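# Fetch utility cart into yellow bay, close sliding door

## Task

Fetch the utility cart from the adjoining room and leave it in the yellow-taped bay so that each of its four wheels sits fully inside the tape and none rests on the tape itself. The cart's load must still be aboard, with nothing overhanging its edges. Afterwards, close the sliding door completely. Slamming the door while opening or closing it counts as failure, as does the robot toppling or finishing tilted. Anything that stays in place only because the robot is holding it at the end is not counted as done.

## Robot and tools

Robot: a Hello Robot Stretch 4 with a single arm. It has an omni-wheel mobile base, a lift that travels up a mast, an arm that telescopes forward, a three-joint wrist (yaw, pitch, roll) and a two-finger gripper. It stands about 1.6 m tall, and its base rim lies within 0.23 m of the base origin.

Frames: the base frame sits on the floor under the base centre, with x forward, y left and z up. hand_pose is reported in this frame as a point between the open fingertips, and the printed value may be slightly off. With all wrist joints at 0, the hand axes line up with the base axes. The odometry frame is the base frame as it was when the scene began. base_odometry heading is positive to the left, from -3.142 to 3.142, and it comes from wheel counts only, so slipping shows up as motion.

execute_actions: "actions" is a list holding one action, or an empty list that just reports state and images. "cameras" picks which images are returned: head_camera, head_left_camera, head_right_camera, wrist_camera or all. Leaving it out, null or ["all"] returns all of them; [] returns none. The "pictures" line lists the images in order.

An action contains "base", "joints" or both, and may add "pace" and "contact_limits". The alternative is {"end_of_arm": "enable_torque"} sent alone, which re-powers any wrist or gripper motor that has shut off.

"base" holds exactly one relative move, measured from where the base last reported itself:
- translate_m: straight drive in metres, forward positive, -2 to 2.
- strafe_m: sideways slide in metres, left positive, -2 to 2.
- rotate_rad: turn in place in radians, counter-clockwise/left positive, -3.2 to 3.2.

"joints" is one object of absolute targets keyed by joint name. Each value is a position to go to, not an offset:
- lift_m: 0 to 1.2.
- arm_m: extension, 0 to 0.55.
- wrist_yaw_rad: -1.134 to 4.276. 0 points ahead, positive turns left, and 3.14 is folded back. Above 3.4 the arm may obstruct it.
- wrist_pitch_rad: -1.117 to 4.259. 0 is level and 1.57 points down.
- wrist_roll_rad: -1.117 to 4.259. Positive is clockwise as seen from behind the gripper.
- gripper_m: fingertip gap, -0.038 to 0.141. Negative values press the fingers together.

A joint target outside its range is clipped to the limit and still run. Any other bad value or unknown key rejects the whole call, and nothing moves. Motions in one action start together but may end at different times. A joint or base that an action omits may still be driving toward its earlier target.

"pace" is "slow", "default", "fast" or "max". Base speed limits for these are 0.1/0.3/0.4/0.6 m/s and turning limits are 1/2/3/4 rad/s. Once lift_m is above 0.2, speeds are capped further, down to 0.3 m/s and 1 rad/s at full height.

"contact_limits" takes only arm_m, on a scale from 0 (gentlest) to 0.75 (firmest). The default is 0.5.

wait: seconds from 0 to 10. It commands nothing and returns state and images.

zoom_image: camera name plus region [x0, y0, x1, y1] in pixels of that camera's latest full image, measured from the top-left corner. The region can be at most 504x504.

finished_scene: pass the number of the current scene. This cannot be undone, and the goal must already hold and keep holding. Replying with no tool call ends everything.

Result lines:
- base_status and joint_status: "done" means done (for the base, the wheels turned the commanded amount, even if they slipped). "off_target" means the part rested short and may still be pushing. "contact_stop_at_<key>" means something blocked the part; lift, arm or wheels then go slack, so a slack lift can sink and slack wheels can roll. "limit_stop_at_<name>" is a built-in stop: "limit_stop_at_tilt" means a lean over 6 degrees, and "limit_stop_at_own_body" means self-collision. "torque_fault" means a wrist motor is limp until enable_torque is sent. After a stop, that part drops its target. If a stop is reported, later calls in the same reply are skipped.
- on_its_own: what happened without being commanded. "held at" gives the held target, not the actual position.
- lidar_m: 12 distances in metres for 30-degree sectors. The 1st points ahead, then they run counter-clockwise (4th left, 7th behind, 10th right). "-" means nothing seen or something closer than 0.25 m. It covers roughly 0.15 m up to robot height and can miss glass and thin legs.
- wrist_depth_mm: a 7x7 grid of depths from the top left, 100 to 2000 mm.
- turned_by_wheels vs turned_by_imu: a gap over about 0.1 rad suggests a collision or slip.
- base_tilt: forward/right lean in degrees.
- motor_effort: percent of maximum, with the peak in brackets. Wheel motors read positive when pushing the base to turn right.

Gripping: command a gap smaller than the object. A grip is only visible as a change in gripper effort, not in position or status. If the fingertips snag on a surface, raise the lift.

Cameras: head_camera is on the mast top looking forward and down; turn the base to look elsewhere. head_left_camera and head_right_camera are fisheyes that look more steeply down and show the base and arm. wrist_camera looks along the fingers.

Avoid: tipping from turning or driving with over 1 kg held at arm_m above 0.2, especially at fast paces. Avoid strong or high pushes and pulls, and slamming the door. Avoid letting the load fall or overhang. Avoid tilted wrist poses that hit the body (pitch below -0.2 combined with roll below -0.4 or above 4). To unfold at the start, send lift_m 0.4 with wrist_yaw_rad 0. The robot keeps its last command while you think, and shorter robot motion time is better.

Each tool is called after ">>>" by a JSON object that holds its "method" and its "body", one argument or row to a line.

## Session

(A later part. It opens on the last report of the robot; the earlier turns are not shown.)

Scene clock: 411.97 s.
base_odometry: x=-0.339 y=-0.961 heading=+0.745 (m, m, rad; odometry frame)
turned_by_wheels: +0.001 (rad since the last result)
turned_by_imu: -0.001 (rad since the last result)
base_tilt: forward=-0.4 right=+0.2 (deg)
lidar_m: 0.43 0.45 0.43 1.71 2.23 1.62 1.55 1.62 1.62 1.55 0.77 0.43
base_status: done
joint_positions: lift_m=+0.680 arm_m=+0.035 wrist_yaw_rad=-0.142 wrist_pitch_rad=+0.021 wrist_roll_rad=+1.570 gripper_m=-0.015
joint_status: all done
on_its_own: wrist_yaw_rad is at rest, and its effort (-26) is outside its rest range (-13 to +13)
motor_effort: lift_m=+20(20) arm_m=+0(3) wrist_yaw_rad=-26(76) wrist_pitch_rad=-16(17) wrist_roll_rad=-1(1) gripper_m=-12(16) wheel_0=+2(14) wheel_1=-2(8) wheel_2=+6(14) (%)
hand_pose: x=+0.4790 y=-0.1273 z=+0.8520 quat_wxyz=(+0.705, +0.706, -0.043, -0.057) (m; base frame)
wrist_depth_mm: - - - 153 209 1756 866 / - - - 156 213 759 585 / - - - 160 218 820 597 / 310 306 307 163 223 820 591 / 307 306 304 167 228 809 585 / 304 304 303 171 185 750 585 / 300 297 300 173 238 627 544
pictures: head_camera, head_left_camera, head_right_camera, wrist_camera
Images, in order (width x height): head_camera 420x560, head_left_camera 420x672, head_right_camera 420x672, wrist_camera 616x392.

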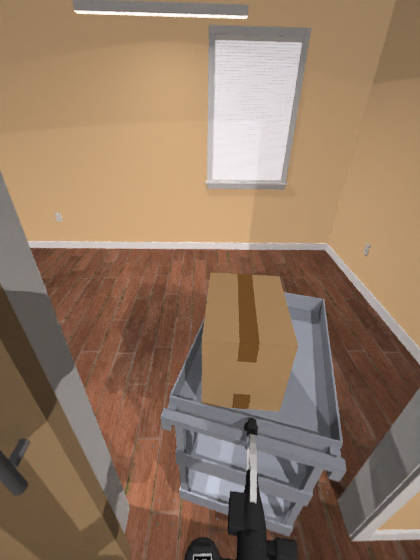

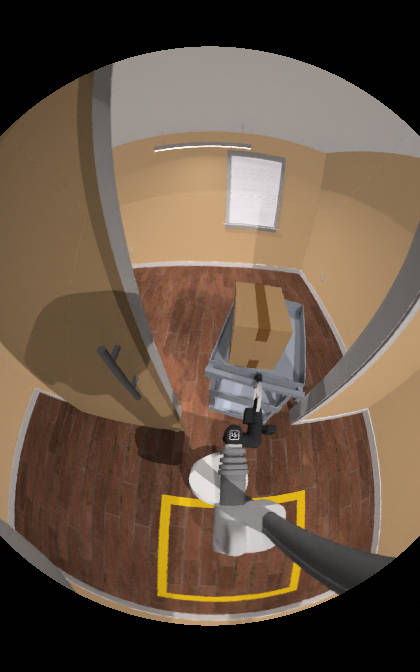

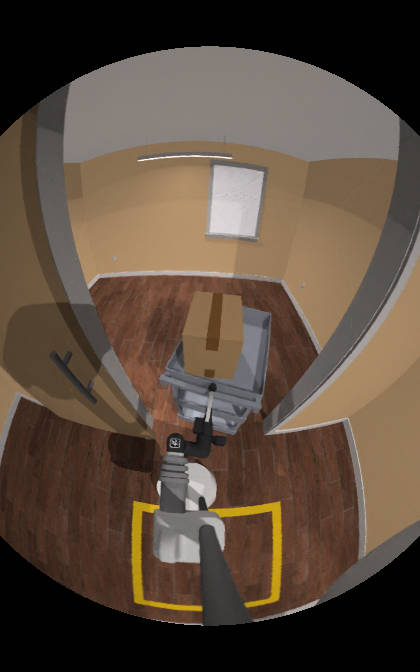

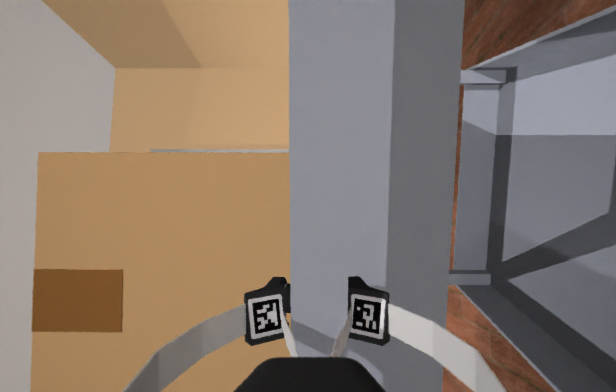

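Handle looks centred in the opening. Continue.

>>> {"method": "execute_actions", "body": {
  "actions": [
    {"base":{"translate_m":-0.35},"pace":"slow"}
  ]
}}

Scene clock: 419.00 s.
base_odometry: x=-0.596 y=-1.198 heading=+0.745 (m, m, rad; odometry frame)
turned_by_wheels: +0.000 (rad since the last result)
turned_by_imu: +0.001 (rad since the last result)
base_tilt: forward=-0.4 right=+0.2 (deg)
lidar_m: 0.41 0.76 1.00 2.15 1.73 1.26 1.20 1.27 1.61 1.56 1.11 0.46
base_status: done
joint_positions: lift_m=+0.680 arm_m=+0.035 wrist_yaw_rad=-0.142 wrist_pitch_rad=+0.021 wrist_roll_rad=+1.570 gripper_m=-0.015
joint_status: not commanded
on_its_own: wrist_yaw_rad is at rest, and its effort (-25) is outside its rest range (-13 to +13)
motor_effort: lift_m=+20(20) arm_m=+0(1) wrist_yaw_rad=-25(30) wrist_pitch_rad=-15(16) wrist_roll_rad=-1(1) gripper_m=-12(15) wheel_0=+2(2) wheel_1=-4(5) wheel_2=+7(12) (%)
hand_pose: x=+0.4790 y=-0.1273 z=+0.8520 quat_wxyz=(+0.705, +0.706, -0.043, -0.058) (m; base frame)
wrist_depth_mm: - - - 180 240 1863 1281 / - - - 179 239 1921 569 / - - - 177 237 809 591 / - 324 324 175 236 809 591 / 315 310 310 174 231 809 585 / 303 300 296 172 186 809 580 / 291 287 289 171 229 647 585
pictures: head_camera, head_left_camera, head_right_camera, wrist_camera
Images, in order (width x height): head_camera 420x560, head_left_camera 420x672, head_right_camera 420x672, wrist_camera 616x392.

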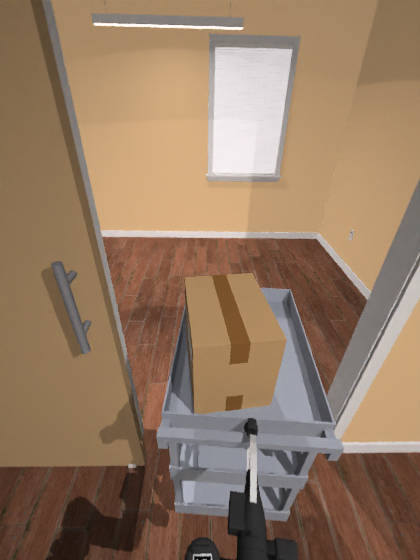

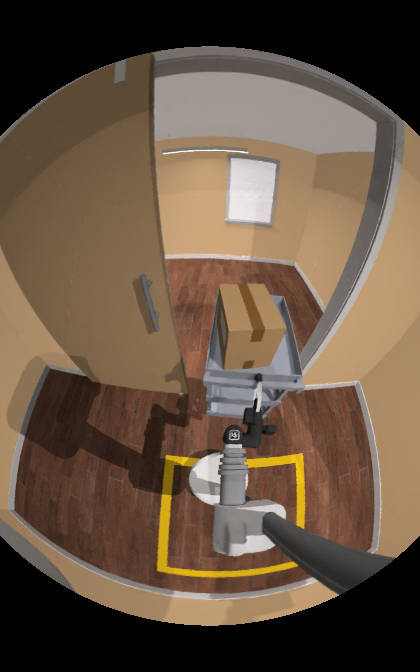

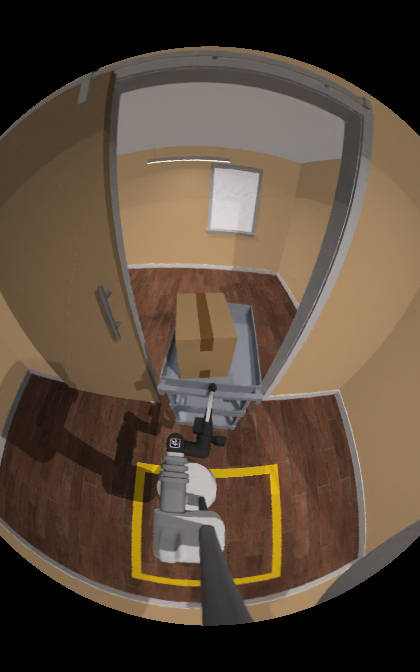

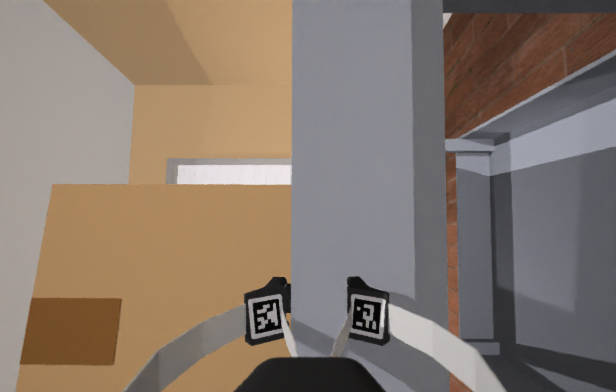

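>>> {"method": "execute_actions", "body": {
  "actions": [
    {"base":{"translate_m":-0.88},"pace":"slow"}
  ]
}}

action 0: "base": translate_m = -0.88 would last too long for one action: at the pace "slow" translate_m can be at most 0.766 in either direction: name a faster pace, or command the rest in another action

>>> {"method": "execute_actions", "body": {
  "actions": [
    {"base":{"translate_m":-0.75},"pace":"slow"}
  ]
}}

Scene clock: 442.80 s.
base_odometry: x=-1.147 y=-1.706 heading=+0.746 (m, m, rad; odometry frame)
turned_by_wheels: +0.001 (rad since the last result)
turned_by_imu: +0.003 (rad since the last result)
base_tilt: forward=-0.3 right=+0.2 (deg)
lidar_m: 0.34 0.36 2.20 1.80 0.69 0.47 0.43 0.48 0.66 1.55 1.64 0.49
base_status: done
joint_positions: lift_m=+0.680 arm_m=+0.035 wrist_yaw_rad=-0.142 wrist_pitch_rad=+0.021 wrist_roll_rad=+1.570 gripper_m=-0.015
joint_status: not commanded
on_its_own: wrist_yaw_rad is at rest, and its effort (-25) is outside its rest range (-13 to +13)
motor_effort: lift_m=+20(20) arm_m=+0(1) wrist_yaw_rad=-25(28) wrist_pitch_rad=-17(15) wrist_roll_rad=-1(1) gripper_m=-8(11) wheel_0=+3(2) wheel_1=-2(6) wheel_2=+6(12) (%)
hand_pose: x=+0.4790 y=-0.1273 z=+0.8520 quat_wxyz=(+0.705, +0.706, -0.043, -0.058) (m; base frame)
wrist_depth_mm: 1430 1397 1397 279 1397 1430 1336 / 1397 1397 1366 310 317 329 329 / - - - 220 289 1921 1336 / - - - 203 267 1983 539 / - - - 185 246 842 585 / 314 307 301 173 185 820 580 / 281 273 276 161 212 212 580
pictures: head_camera, head_left_camera, head_right_camera, wrist_camera
Images, in order (width x height): head_camera 420x560, head_left_camera 420x672, head_right_camera 420x672, wrist_camera 616x392.

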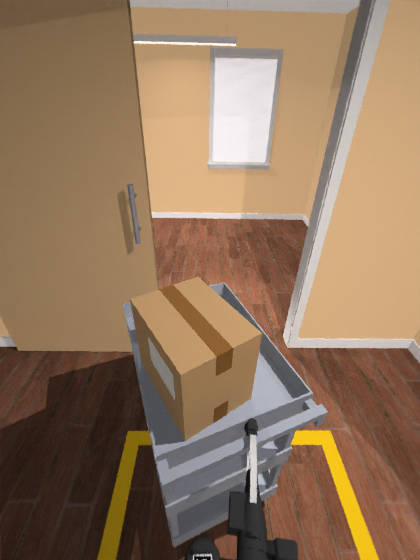

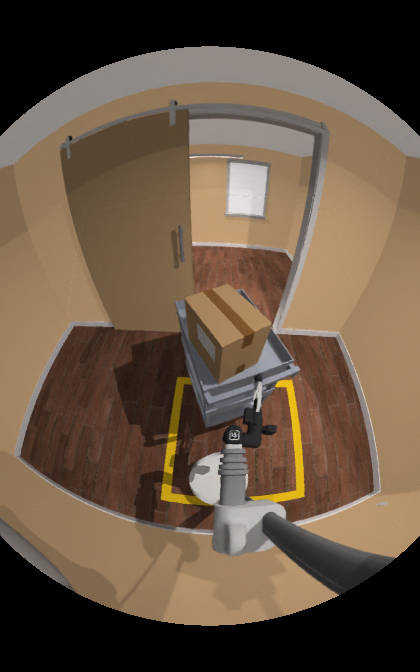

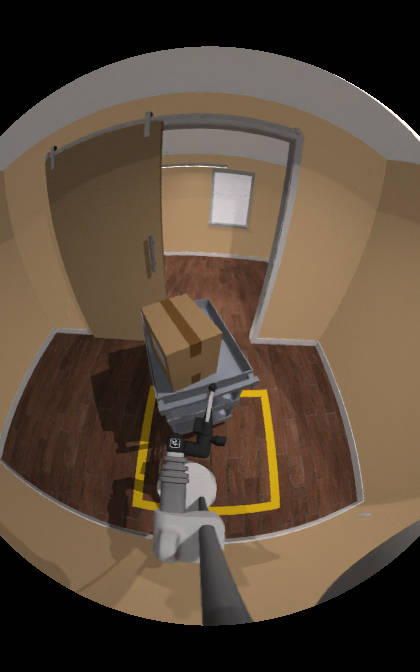

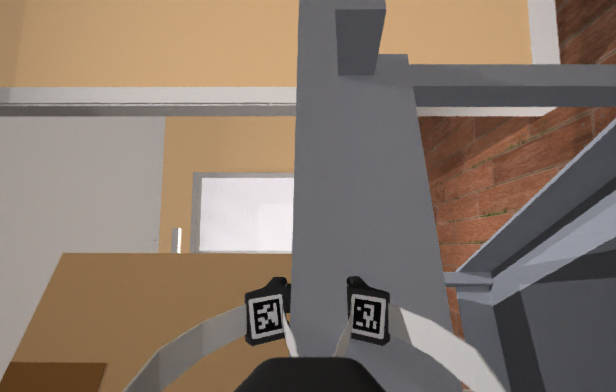

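>>> {"method": "execute_actions", "body": {
  "actions": [
    {"base":{"strafe_m":-0.3},"pace":"slow"}
  ],
  "cameras": []
}}

>>> {"method": "execute_actions", "body": {
  "actions": [
    {"base":{"rotate_rad":0.5},"joints":{"wrist_yaw_rad":0},"pace":"slow"}
  ],
  "cameras": []
}}

>>> {"method": "execute_actions", "body": {
  "actions": [
    {"base":{"strafe_m":-0.3},"pace":"slow"}
  ]
}}

Scene clock: 457.17 s.
base_odometry: x=-0.943 y=-1.927 heading=+0.747 (m, m, rad; odometry frame)
turned_by_wheels: +0.001 (rad since the last result)
turned_by_imu: +0.002 (rad since the last result)
base_tilt: forward=-0.3 right=+0.2 (deg)
lidar_m: 0.29 0.29 2.08 1.80 0.68 0.48 0.46 0.49 0.68 1.25 1.31 0.55
base_status: done
joint_positions: lift_m=+0.680 arm_m=+0.035 wrist_yaw_rad=-0.137 wrist_pitch_rad=+0.022 wrist_roll_rad=+1.570 gripper_m=-0.015
joint_status: not commanded
on_its_own: wrist_yaw_rad is at rest, and its effort (-40) is outside its rest range (-13 to +13)
motor_effort: lift_m=+20(20) arm_m=+1(1) wrist_yaw_rad=-40(44) wrist_pitch_rad=-17(17) wrist_roll_rad=-1(1) gripper_m=-12(14) wheel_0=+9(12) wheel_1=+1(6) wheel_2=+4(4) (%)
hand_pose: x=+0.4796 y=-0.1260 z=+0.8518 quat_wxyz=(+0.705, +0.706, -0.041, -0.056) (m; base frame)
wrist_depth_mm: 1366 1366 1366 1397 1366 1397 1308 / 1397 1397 1430 1336 1397 1336 1336 / 1336 1308 1336 364 1366 1336 1281 / - - - 247 373 382 384 / - - - 199 274 1983 1308 / - - - 160 186 - 517 / 293 282 282 138 196 196 549
pictures: none
No camera images: the call's "cameras" was empty. Leave "cameras" out to get every camera's image.

Scene clock: 458.93 s.
base_odometry: x=-0.943 y=-1.927 heading=+1.246 (m, m, rad; odometry frame)
turned_by_wheels: +0.499 (rad since the last result)
turned_by_imu: +0.490 (rad since the last result)
base_tilt: forward=-0.5 right=+0.2 (deg)
lidar_m: 0.41 0.42 2.07 0.69 0.48 0.44 0.48 0.66 1.26 1.31 1.61 0.46
base_status: done
joint_positions: lift_m=+0.680 arm_m=+0.035 wrist_yaw_rad=-0.003 wrist_pitch_rad=+0.022 wrist_roll_rad=+1.570 gripper_m=-0.015
joint_status: all done
motor_effort: lift_m=+20(20) arm_m=+1(1) wrist_yaw_rad=+6(87) wrist_pitch_rad=-16(15) wrist_roll_rad=-1(1) gripper_m=-12(15) wheel_0=-5(18) wheel_1=-2(9) wheel_2=-3(21) (%)
hand_pose: x=+0.4940 y=-0.0882 z=+0.8518 quat_wxyz=(+0.707, +0.707, +0.007, -0.009) (m; base frame)
wrist_depth_mm: - - - 182 243 272 273 / - - - 180 241 1983 1229 / - - - 179 238 831 591 / 1366 1366 1336 176 236 831 585 / 317 315 310 175 233 820 585 / 304 301 298 172 185 809 580 / 293 289 287 158 226 691 585
pictures: none
No camera images: the call's "cameras" was empty. Leave "cameras" out to get every camera's image.

Scene clock: 463.10 s.
base_odometry: x=-0.659 y=-2.022 heading=+1.246 (m, m, rad; odometry frame)
turned_by_wheels: +0.001 (rad since the last result)
turned_by_imu: +0.003 (rad since the last result)
base_tilt: forward=-0.4 right=+0.2 (deg)
lidar_m: 0.33 0.33 2.68 0.93 0.64 0.60 0.62 0.87 1.00 1.01 1.41 0.52
base_status: done
joint_positions: lift_m=+0.680 arm_m=+0.035 wrist_yaw_rad=+0.008 wrist_pitch_rad=+0.022 wrist_roll_rad=+1.570 gripper_m=-0.015
joint_status: not commanded
on_its_own: wrist_yaw_rad is at rest, and its effort (-25) is outside its rest range (-13 to +13)
motor_effort: lift_m=+20(20) arm_m=+1(0) wrist_yaw_rad=-25(30) wrist_pitch_rad=-18(17) wrist_roll_rad=-1(1) gripper_m=-12(14) wheel_0=+5(11) wheel_1=-2(8) wheel_2=+5(6) (%)
hand_pose: x=+0.4949 y=-0.0851 z=+0.8518 quat_wxyz=(+0.707, +0.707, +0.011, -0.005) (m; base frame)
wrist_depth_mm: - - - 272 - 1983 1308 / - - - 296 320 330 329 / - - - 222 294 1921 1308 / - - - 204 265 1983 544 / 1499 1464 1430 188 247 809 591 / 322 310 310 173 185 809 591 / 283 276 271 161 211 211 591
pictures: head_camera, head_left_camera, head_right_camera, wrist_camera
Images, in order (width x height): head_camera 420x560, head_left_camera 420x672, head_right_camera 420x672, wrist_camera 616x392.

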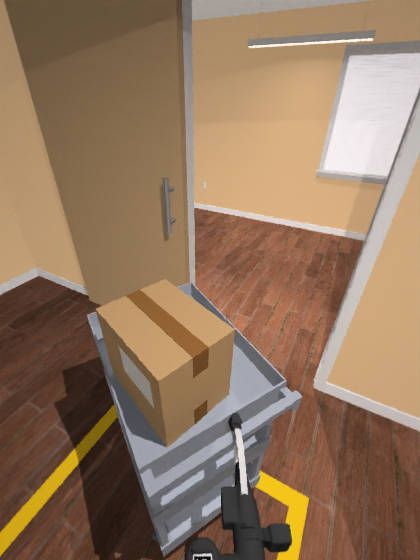

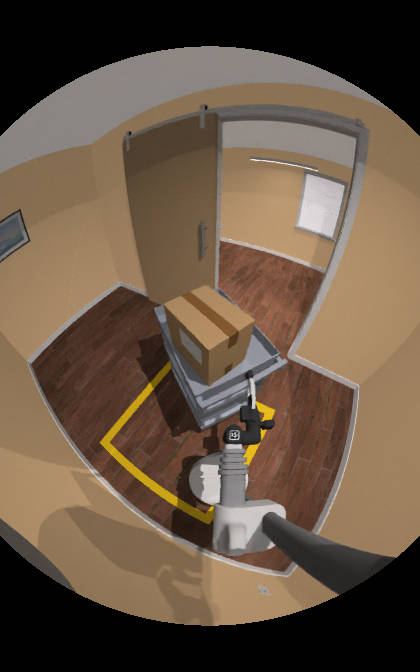

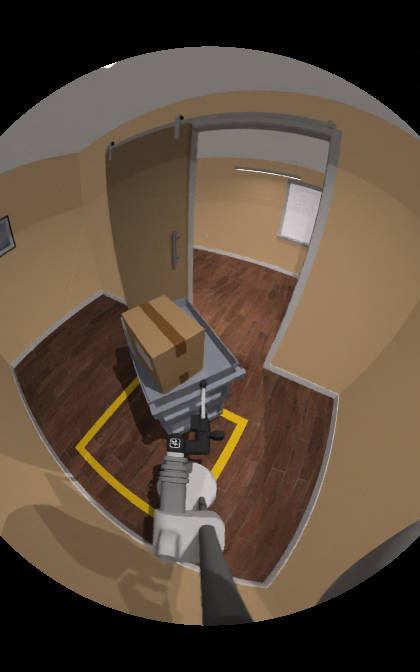

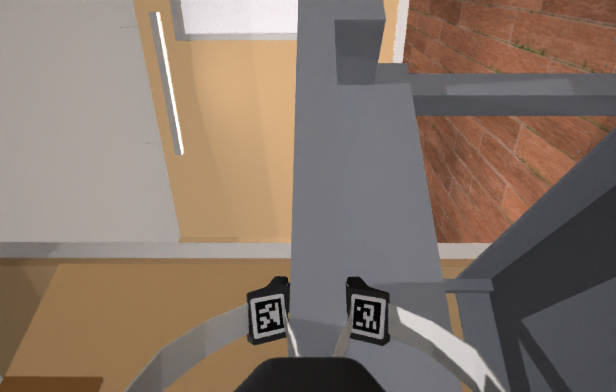

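>>> {"method": "execute_actions", "body": {
  "actions": [
    {"base":{"rotate_rad":0.5},"pace":"slow"}
  ],
  "cameras": []
}}

>>> {"method": "execute_actions", "body": {
  "actions": [
    {"base":{"translate_m":-0.4},"pace":"slow"}
  ]
}}

Scene clock: 470.97 s.
base_odometry: x=-0.659 y=-2.022 heading=+1.745 (m, m, rad; odometry frame)
turned_by_wheels: +0.499 (rad since the last result)
turned_by_imu: +0.499 (rad since the last result)
base_tilt: forward=-0.4 right=+0.1 (deg)
lidar_m: 0.44 0.55 0.94 0.65 0.57 0.62 0.84 0.99 1.02 1.38 1.35 0.42
base_status: done
joint_positions: lift_m=+0.680 arm_m=+0.035 wrist_yaw_rad=-0.003 wrist_pitch_rad=+0.021 wrist_roll_rad=+1.570 gripper_m=-0.015
joint_status: not commanded
motor_effort: lift_m=+20(20) arm_m=+1(1) wrist_yaw_rad=+7(56) wrist_pitch_rad=-15(16) wrist_roll_rad=+0(2) gripper_m=-11(15) wheel_0=-5(12) wheel_1=-5(9) wheel_2=-4(16) (%)
hand_pose: x=+0.4939 y=-0.0883 z=+0.8519 quat_wxyz=(+0.707, +0.707, +0.006, -0.009) (m; base frame)
wrist_depth_mm: 1255 1229 1255 133 187 715 603 / 1366 1366 1366 140 196 715 585 / 1537 296 296 146 205 759 580 / 303 301 300 153 215 809 591 / 306 304 306 160 225 759 597 / 314 310 306 169 185 1983 574 / - 314 315 158 249 1661 525
pictures: none
No camera images: the call's "cameras" was empty. Leave "cameras" out to get every camera's image.

Scene clock: 476.23 s.
base_odometry: x=-0.589 y=-2.416 heading=+1.746 (m, m, rad; odometry frame)
turned_by_wheels: +0.000 (rad since the last result)
turned_by_imu: +0.001 (rad since the last result)
base_tilt: forward=-0.3 right=+0.2 (deg)
lidar_m: 0.42 0.41 0.58 0.41 0.37 0.39 0.57 0.63 0.71 0.89 1.58 0.45
base_status: done
joint_positions: lift_m=+0.680 arm_m=+0.035 wrist_yaw_rad=+0.006 wrist_pitch_rad=+0.021 wrist_roll_rad=+1.570 gripper_m=-0.015
joint_status: not commanded
on_its_own: wrist_yaw_rad is at rest, and its effort (-20) is outside its rest range (-13 to +13)
motor_effort: lift_m=+20(20) arm_m=+1(1) wrist_yaw_rad=-20(25) wrist_pitch_rad=-13(19) wrist_roll_rad=+0(1) gripper_m=-11(15) wheel_0=+1(8) wheel_1=-1(3) wheel_2=+7(11) (%)
hand_pose: x=+0.4947 y=-0.0856 z=+0.8518 quat_wxyz=(+0.707, +0.707, +0.010, -0.005) (m; base frame)
wrist_depth_mm: - - - 172 232 1661 1281 / 1708 1708 1661 173 231 1618 574 / - - 1983 173 233 759 591 / - 320 322 172 232 809 585 / 315 310 312 173 232 809 597 / 303 303 300 172 185 809 591 / 296 293 291 162 231 609 591
pictures: head_camera, head_left_camera, head_right_camera, wrist_camera
Images, in order (width x height): head_camera 420x560, head_left_camera 420x672, head_right_camera 420x672, wrist_camera 616x392.

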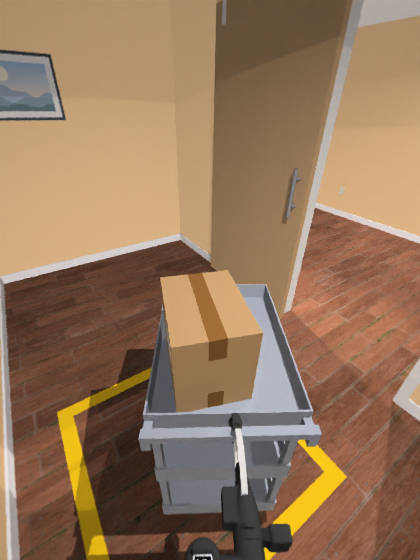

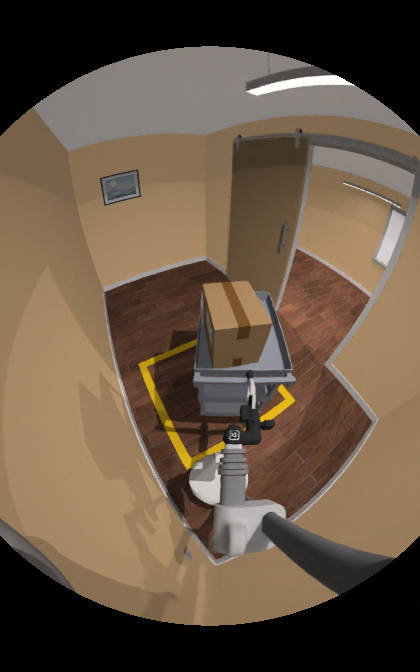

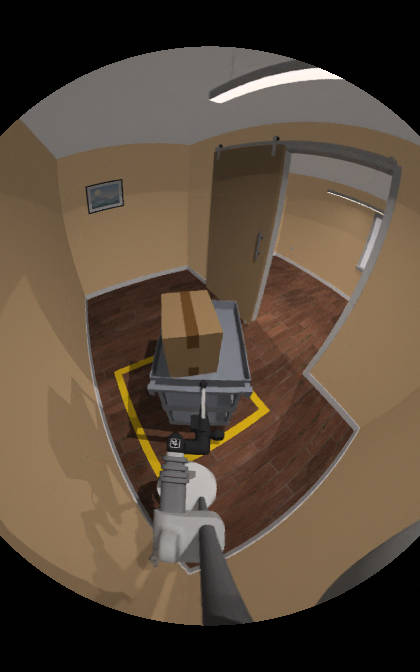

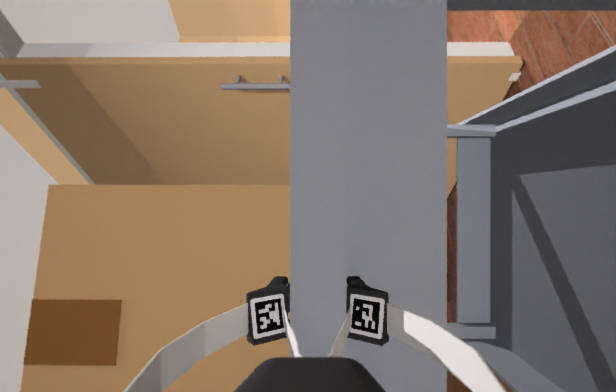

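>>> {"method": "execute_actions", "body": {
  "actions": [
    {"base":{"strafe_m":-0.3},"pace":"slow"}
  ],
  "cameras": []
}}

>>> {"method": "execute_actions", "body": {
  "actions": [
    {"base":{"rotate_rad":0.45},"pace":"slow"}
  ],
  "cameras": []
}}

>>> {"method": "execute_actions", "body": {
  "actions": [
    {"base":{"strafe_m":-0.3},"pace":"slow"}
  ],
  "cameras": []
}}

>>> {"method": "execute_actions", "body": {
  "actions": [
    {"base":{"rotate_rad":0.45},"pace":"slow"}
  ]
}}

Scene clock: 494.57 s.
base_odometry: x=-0.294 y=-2.363 heading=+1.746 (m, m, rad; odometry frame)
turned_by_wheels: +0.001 (rad since the last result)
turned_by_imu: +0.001 (rad since the last result)
base_tilt: forward=-0.3 right=+0.2 (deg)
lidar_m: 0.34 0.34 1.00 0.68 0.62 0.67 0.52 0.48 0.50 0.68 1.31 0.51
base_status: done
joint_positions: lift_m=+0.680 arm_m=+0.035 wrist_yaw_rad=+0.006 wrist_pitch_rad=+0.021 wrist_roll_rad=+1.570 gripper_m=-0.015
joint_status: not commanded
on_its_own: wrist_yaw_rad is at rest, and its effort (-18) is outside its rest range (-13 to +13)
motor_effort: lift_m=+20(20) arm_m=+1(1) wrist_yaw_rad=-18(34) wrist_pitch_rad=-16(18) wrist_roll_rad=-1(0) gripper_m=-13(14) wheel_0=+6(13) wheel_1=-1(4) wheel_2=+2(6) (%)
hand_pose: x=+0.4947 y=-0.0858 z=+0.8519 quat_wxyz=(+0.707, +0.707, +0.009, -0.005) (m; base frame)
wrist_depth_mm: - - - 271 - 1921 1336 / - - - 294 306 324 322 / 1661 1756 1708 216 282 1708 1281 / - 1983 1983 201 263 1808 544 / - - - 188 244 809 585 / 315 306 306 174 185 820 585 / 282 276 274 163 214 213 580
pictures: none
No camera images: the call's "cameras" was empty. Leave "cameras" out to get every camera's image.

Scene clock: 496.20 s.
base_odometry: x=-0.294 y=-2.363 heading=+2.196 (m, m, rad; odometry frame)
turned_by_wheels: +0.449 (rad since the last result)
turned_by_imu: +0.450 (rad since the last result)
base_tilt: forward=-0.4 right=+0.2 (deg)
lidar_m: 0.46 0.56 0.70 0.62 0.63 0.54 0.50 0.51 0.65 1.33 1.34 0.43
base_status: done
joint_positions: lift_m=+0.680 arm_m=+0.035 wrist_yaw_rad=-0.003 wrist_pitch_rad=+0.021 wrist_roll_rad=+1.570 gripper_m=-0.015
joint_status: not commanded
motor_effort: lift_m=+20(20) arm_m=+1(1) wrist_yaw_rad=+7(58) wrist_pitch_rad=-14(13) wrist_roll_rad=+0(1) gripper_m=-14(12) wheel_0=-4(11) wheel_1=-3(6) wheel_2=-1(17) (%)
hand_pose: x=+0.4939 y=-0.0883 z=+0.8520 quat_wxyz=(+0.707, +0.707, +0.006, -0.009) (m; base frame)
wrist_depth_mm: - - - 135 189 715 585 / - - - 140 196 715 580 / - 297 294 146 206 768 597 / 303 301 298 153 214 809 580 / 307 304 306 161 225 750 591 / 314 309 307 169 185 1921 580 / - 315 314 158 248 1576 530
pictures: none
No camera images: the call's "cameras" was empty. Leave "cameras" out to get every camera's image.

Scene clock: 500.33 s.
base_odometry: x=-0.051 y=-2.188 heading=+2.196 (m, m, rad; odometry frame)
turned_by_wheels: +0.001 (rad since the last result)
turned_by_imu: +0.003 (rad since the last result)
base_tilt: forward=-0.3 right=+0.2 (deg)
lidar_m: 0.39 0.41 1.02 0.95 0.78 0.51 0.46 0.47 0.63 1.02 1.02 0.48
base_status: done
joint_positions: lift_m=+0.680 arm_m=+0.035 wrist_yaw_rad=+0.007 wrist_pitch_rad=+0.021 wrist_roll_rad=+1.570 gripper_m=-0.015
joint_status: not commanded
on_its_own: wrist_yaw_rad is at rest, and its effort (-22) is outside its rest range (-13 to +13)
motor_effort: lift_m=+20(20) arm_m=+1(1) wrist_yaw_rad=-22(29) wrist_pitch_rad=-15(16) wrist_roll_rad=-1(1) gripper_m=-13(13) wheel_0=+5(12) wheel_1=-2(7) wheel_2=+4(3) (%)
hand_pose: x=+0.4948 y=-0.0854 z=+0.8520 quat_wxyz=(+0.707, +0.707, +0.010, -0.005) (m; base frame)
wrist_depth_mm: 1537 1537 1537 195 257 268 270 / - - - 191 252 1863 1308 / - - - 186 246 - 559 / - - - 182 241 854 585 / - 317 317 177 236 831 580 / 307 303 301 173 185 820 585 / 289 285 282 161 224 707 591
pictures: none
No camera images: the call's "cameras" was empty. Leave "cameras" out to get every camera's image.

Scene clock: 501.97 s.
base_odometry: x=-0.051 y=-2.188 heading=+2.645 (m, m, rad; odometry frame)
turned_by_wheels: +0.449 (rad since the last result)
turned_by_imu: +0.450 (rad since the last result)
base_tilt: forward=-0.5 right=+0.2 (deg)
lidar_m: 0.48 1.06 0.93 0.84 0.54 0.46 0.45 0.58 1.01 1.03 1.70 0.37
base_status: done
joint_positions: lift_m=+0.680 arm_m=+0.035 wrist_yaw_rad=-0.003 wrist_pitch_rad=+0.021 wrist_roll_rad=+1.570 gripper_m=-0.015
joint_status: not commanded
motor_effort: lift_m=+20(20) arm_m=+1(1) wrist_yaw_rad=+8(37) wrist_pitch_rad=-16(15) wrist_roll_rad=-1(0) gripper_m=-14(12) wheel_0=-4(10) wheel_1=-4(6) wheel_2=-1(13) (%)
hand_pose: x=+0.4939 y=-0.0884 z=+0.8519 quat_wxyz=(+0.707, +0.707, +0.006, -0.009) (m; base frame)
wrist_depth_mm: - - - - 149 150 591 / 303 301 300 103 162 165 585 / 272 271 270 111 178 185 585 / 289 290 289 122 195 661 585 / 317 309 306 139 220 1921 554 / 1661 332 322 158 185 1708 521 / 1430 351 831 150 281 1336 1281
pictures: head_camera, head_left_camera, head_right_camera, wrist_camera
Images, in order (width x height): head_camera 420x560, head_left_camera 420x672, head_right_camera 420x672, wrist_camera 616x392.

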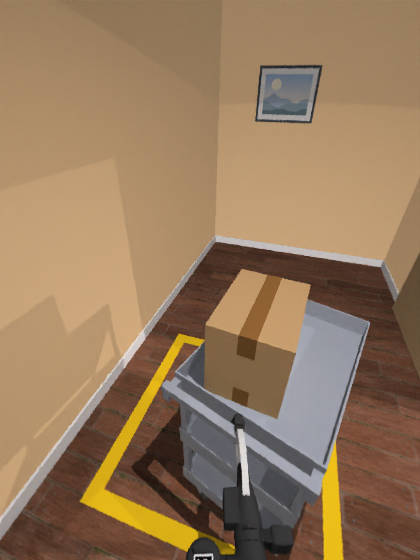

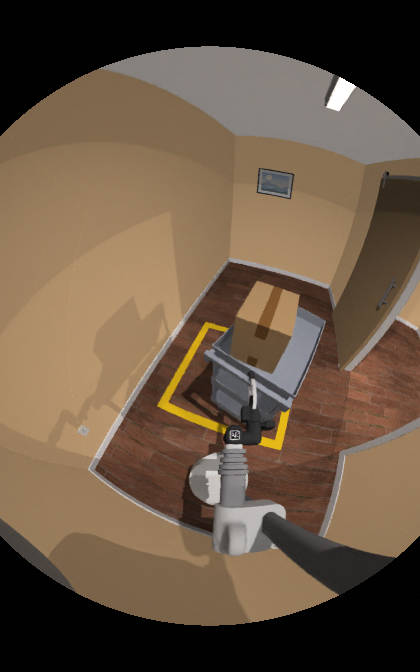

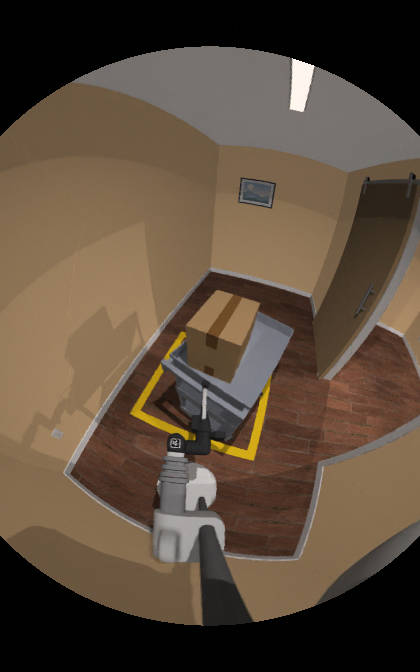

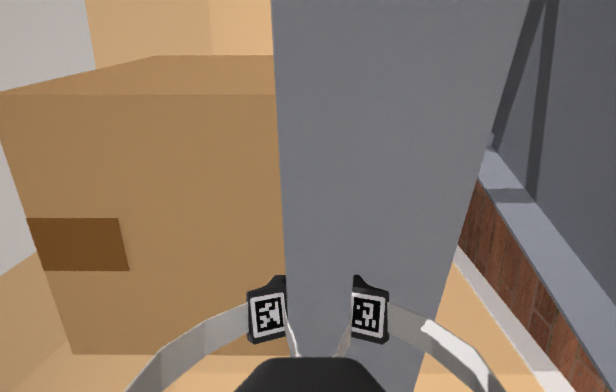

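>>> {"method": "execute_actions", "body": {
  "actions": [
    {"base":{"strafe_m":-0.15},"pace":"slow"}
  ],
  "cameras": []
}}

>>> {"method": "execute_actions", "body": {
  "actions": [
    {"base":{"translate_m":0.15},"pace":"slow"}
  ]
}}

Scene clock: 510.80 s.
base_odometry: x=+0.020 y=-2.056 heading=+2.646 (m, m, rad; odometry frame)
turned_by_wheels: +0.001 (rad since the last result)
turned_by_imu: +0.001 (rad since the last result)
base_tilt: forward=-0.4 right=+0.2 (deg)
lidar_m: 0.46 1.23 1.07 0.98 0.57 0.51 0.50 0.62 0.88 0.91 1.53 0.41
base_status: done
joint_positions: lift_m=+0.680 arm_m=+0.035 wrist_yaw_rad=+0.007 wrist_pitch_rad=+0.021 wrist_roll_rad=+1.570 gripper_m=-0.015
joint_status: not commanded
on_its_own: wrist_yaw_rad is at rest, and its effort (-22) is outside its rest range (-13 to +13)
motor_effort: lift_m=+20(20) arm_m=+1(1) wrist_yaw_rad=-22(27) wrist_pitch_rad=-15(16) wrist_roll_rad=-1(1) gripper_m=-11(14) wheel_0=+6(13) wheel_1=-2(8) wheel_2=+3(3) (%)
hand_pose: x=+0.4948 y=-0.0854 z=+0.8519 quat_wxyz=(+0.707, +0.707, +0.010, -0.005) (m; base frame)
wrist_depth_mm: - - - 117 172 176 591 / - - - 124 182 715 597 / 286 287 285 134 195 715 591 / 297 294 293 143 208 759 591 / 306 304 303 153 223 750 591 / 1756 317 314 166 186 1863 549 / 1464 327 324 171 257 1464 1281
pictures: none
No camera images: the call's "cameras" was empty. Leave "cameras" out to get every camera's image.

Scene clock: 513.60 s.
base_odometry: x=-0.112 y=-1.985 heading=+2.646 (m, m, rad; odometry frame)
turned_by_wheels: +0.000 (rad since the last result)
turned_by_imu: -0.002 (rad since the last result)
base_tilt: forward=-0.4 right=+0.3 (deg)
lidar_m: 0.44 1.16 1.01 1.05 0.74 0.64 0.66 0.81 0.94 0.94 1.49 0.41
base_status: done
joint_positions: lift_m=+0.680 arm_m=+0.035 wrist_yaw_rad=-0.005 wrist_pitch_rad=+0.021 wrist_roll_rad=+1.570 gripper_m=-0.015
joint_status: not commanded
motor_effort: lift_m=+20(20) arm_m=+1(1) wrist_yaw_rad=+11(21) wrist_pitch_rad=-15(16) wrist_roll_rad=+0(1) gripper_m=-10(12) wheel_0=+0(8) wheel_1=+4(7) wheel_2=-7(12) (%)
hand_pose: x=+0.4937 y=-0.0888 z=+0.8520 quat_wxyz=(+0.707, +0.707, +0.006, -0.009) (m; base frame)
wrist_depth_mm: - - - 118 173 177 591 / - - - 125 182 715 585 / 286 286 285 135 195 699 591 / 296 293 293 144 207 759 591 / 307 304 303 154 223 750 585 / 322 315 309 166 186 1808 544 / 1464 325 322 156 259 1397 1281
pictures: head_camera, head_left_camera, head_right_camera, wrist_camera
Images, in order (width x height): head_camera 420x560, head_left_camera 420x672, head_right_camera 420x672, wrist_camera 616x392.

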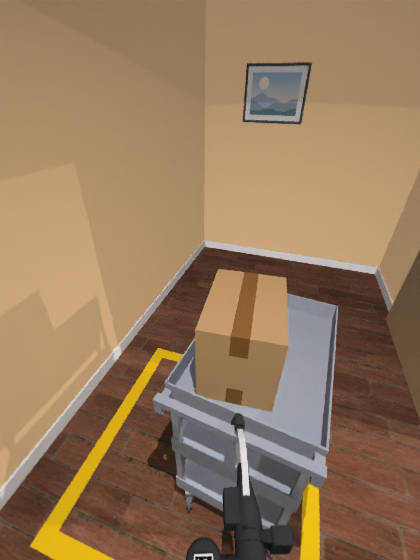

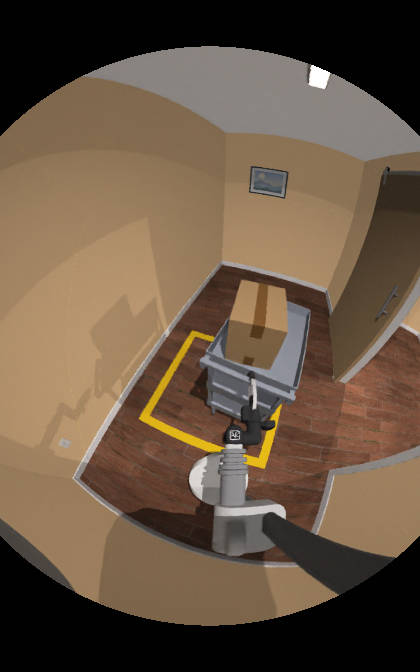

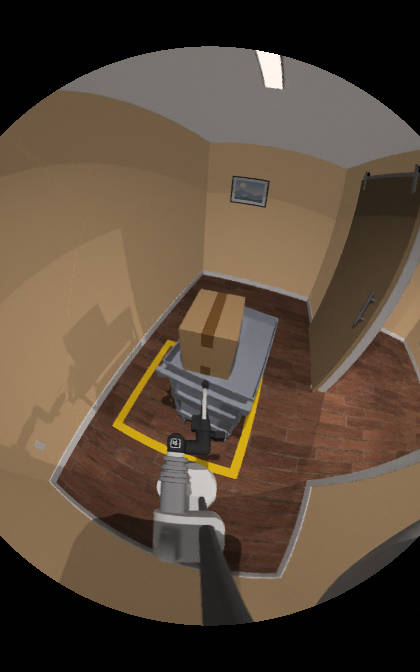

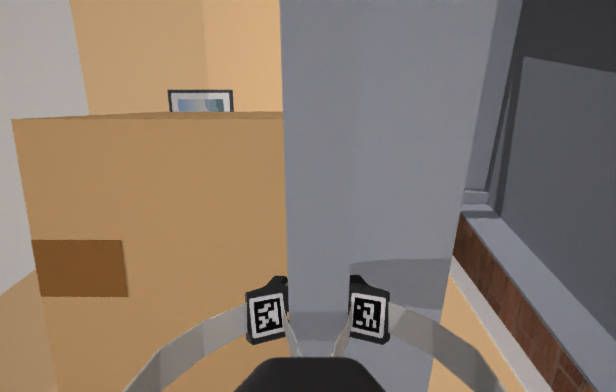

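>>> {"method": "execute_actions", "body": {
  "actions": [
    {"base":{"rotate_rad":-0.33},"pace":"slow"}
  ],
  "cameras": []
}}

>>> {"method": "execute_actions", "body": {
  "actions": [
    {"base":{"strafe_m":0.42},"pace":"slow"}
  ],
  "cameras": []
}}

>>> {"method": "execute_actions", "body": {
  "actions": [
    {"base":{"translate_m":-0.3},"pace":"slow"}
  ]
}}

Scene clock: 528.50 s.
base_odometry: x=-0.112 y=-1.985 heading=+2.317 (m, m, rad; odometry frame)
turned_by_wheels: -0.329 (rad since the last result)
turned_by_imu: -0.331 (rad since the last result)
base_tilt: forward=-0.4 right=+0.2 (deg)
lidar_m: 0.39 0.42 1.06 1.02 0.95 0.69 0.65 0.67 0.95 0.94 0.94 0.49
base_status: done
joint_positions: lift_m=+0.680 arm_m=+0.035 wrist_yaw_rad=+0.005 wrist_pitch_rad=+0.021 wrist_roll_rad=+1.570 gripper_m=-0.015
joint_status: not commanded
on_its_own: wrist_yaw_rad is at rest, and its effort (-18) is outside its rest range (-13 to +13)
motor_effort: lift_m=+20(20) arm_m=+1(1) wrist_yaw_rad=-18(47) wrist_pitch_rad=-14(17) wrist_roll_rad=+0(1) gripper_m=-13(15) wheel_0=+4(12) wheel_1=+3(7) wheel_2=+7(12) (%)
hand_pose: x=+0.4946 y=-0.0859 z=+0.8519 quat_wxyz=(+0.707, +0.707, +0.009, -0.006) (m; base frame)
wrist_depth_mm: 1863 1863 1863 193 256 276 273 / - - - 189 249 1983 1336 / - - - 186 245 1863 574 / - - - 181 240 842 591 / 322 314 317 177 236 831 585 / 303 301 301 173 185 820 585 / 287 286 283 161 225 715 585
pictures: none
No camera images: the call's "cameras" was empty. Leave "cameras" out to get every camera's image.

Scene clock: 533.83 s.
base_odometry: x=-0.420 y=-2.270 heading=+2.316 (m, m, rad; odometry frame)
turned_by_wheels: +0.000 (rad since the last result)
turned_by_imu: -0.005 (rad since the last result)
base_tilt: forward=-0.4 right=+0.2 (deg)
lidar_m: 0.45 0.90 0.62 0.58 0.63 0.69 0.64 0.68 0.92 1.34 1.77 0.40
base_status: done
joint_positions: lift_m=+0.680 arm_m=+0.035 wrist_yaw_rad=-0.005 wrist_pitch_rad=+0.021 wrist_roll_rad=+1.570 gripper_m=-0.015
joint_status: not commanded
on_its_own: wrist_yaw_rad is at rest, and its effort (+14) is outside its rest range (-13 to +13)
motor_effort: lift_m=+20(20) arm_m=+1(1) wrist_yaw_rad=+14(28) wrist_pitch_rad=-15(15) wrist_roll_rad=+0(1) gripper_m=-13(15) wheel_0=-4(10) wheel_1=+2(4) wheel_2=-2(6) (%)
hand_pose: x=+0.4937 y=-0.0890 z=+0.8519 quat_wxyz=(+0.707, +0.707, +0.006, -0.009) (m; base frame)
wrist_depth_mm: - - - 118 174 177 591 / - - - 126 184 723 597 / 289 287 287 135 195 715 585 / 298 296 294 144 207 768 591 / 309 304 306 154 223 750 597 / - 315 310 166 185 1983 544 / 1708 327 325 155 257 1618 1308
pictures: none
No camera images: the call's "cameras" was empty. Leave "cameras" out to get every camera's image.

Scene clock: 538.13 s.
base_odometry: x=-0.217 y=-2.490 heading=+2.317 (m, m, rad; odometry frame)
turned_by_wheels: +0.001 (rad since the last result)
turned_by_imu: +0.001 (rad since the last result)
base_tilt: forward=-0.4 right=+0.2 (deg)
lidar_m: 0.45 0.48 0.63 0.61 0.53 0.37 0.34 0.38 0.52 1.35 1.41 0.43
base_status: done
joint_positions: lift_m=+0.680 arm_m=+0.035 wrist_yaw_rad=+0.008 wrist_pitch_rad=+0.021 wrist_roll_rad=+1.570 gripper_m=-0.015
joint_status: not commanded
on_its_own: wrist_yaw_rad is at rest, and its effort (-25) is outside its rest range (-13 to +13)
motor_effort: lift_m=+20(20) arm_m=+1(1) wrist_yaw_rad=-25(25) wrist_pitch_rad=-13(15) wrist_roll_rad=-1(1) gripper_m=-13(13) wheel_0=+2(7) wheel_1=-2(6) wheel_2=+6(11) (%)
hand_pose: x=+0.4948 y=-0.0851 z=+0.8519 quat_wxyz=(+0.707, +0.707, +0.010, -0.005) (m; base frame)
wrist_depth_mm: - - - 147 202 1618 569 / - - - 150 208 750 585 / - - - 155 213 768 585 / 306 307 306 159 220 820 591 / 306 304 304 165 227 820 591 / 307 307 307 171 185 778 585 / 307 307 306 161 242 1499 535
pictures: head_camera, head_left_camera, head_right_camera, wrist_camera
Images, in order (width x height): head_camera 420x560, head_left_camera 420x672, head_right_camera 420x672, wrist_camera 616x392.

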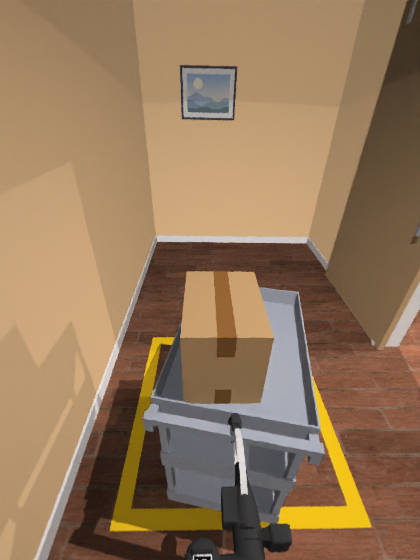

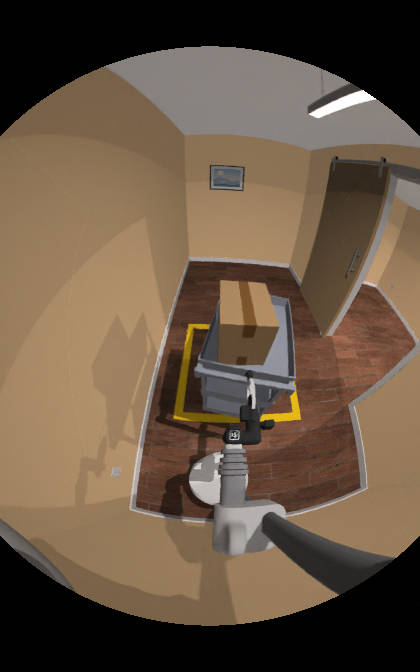

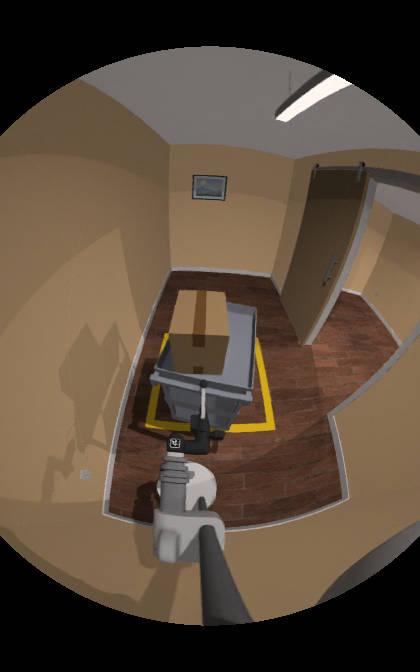

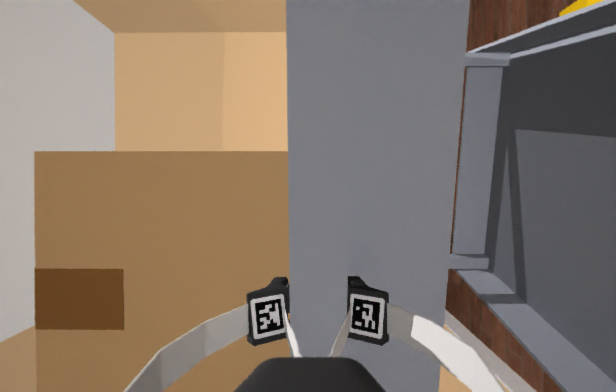

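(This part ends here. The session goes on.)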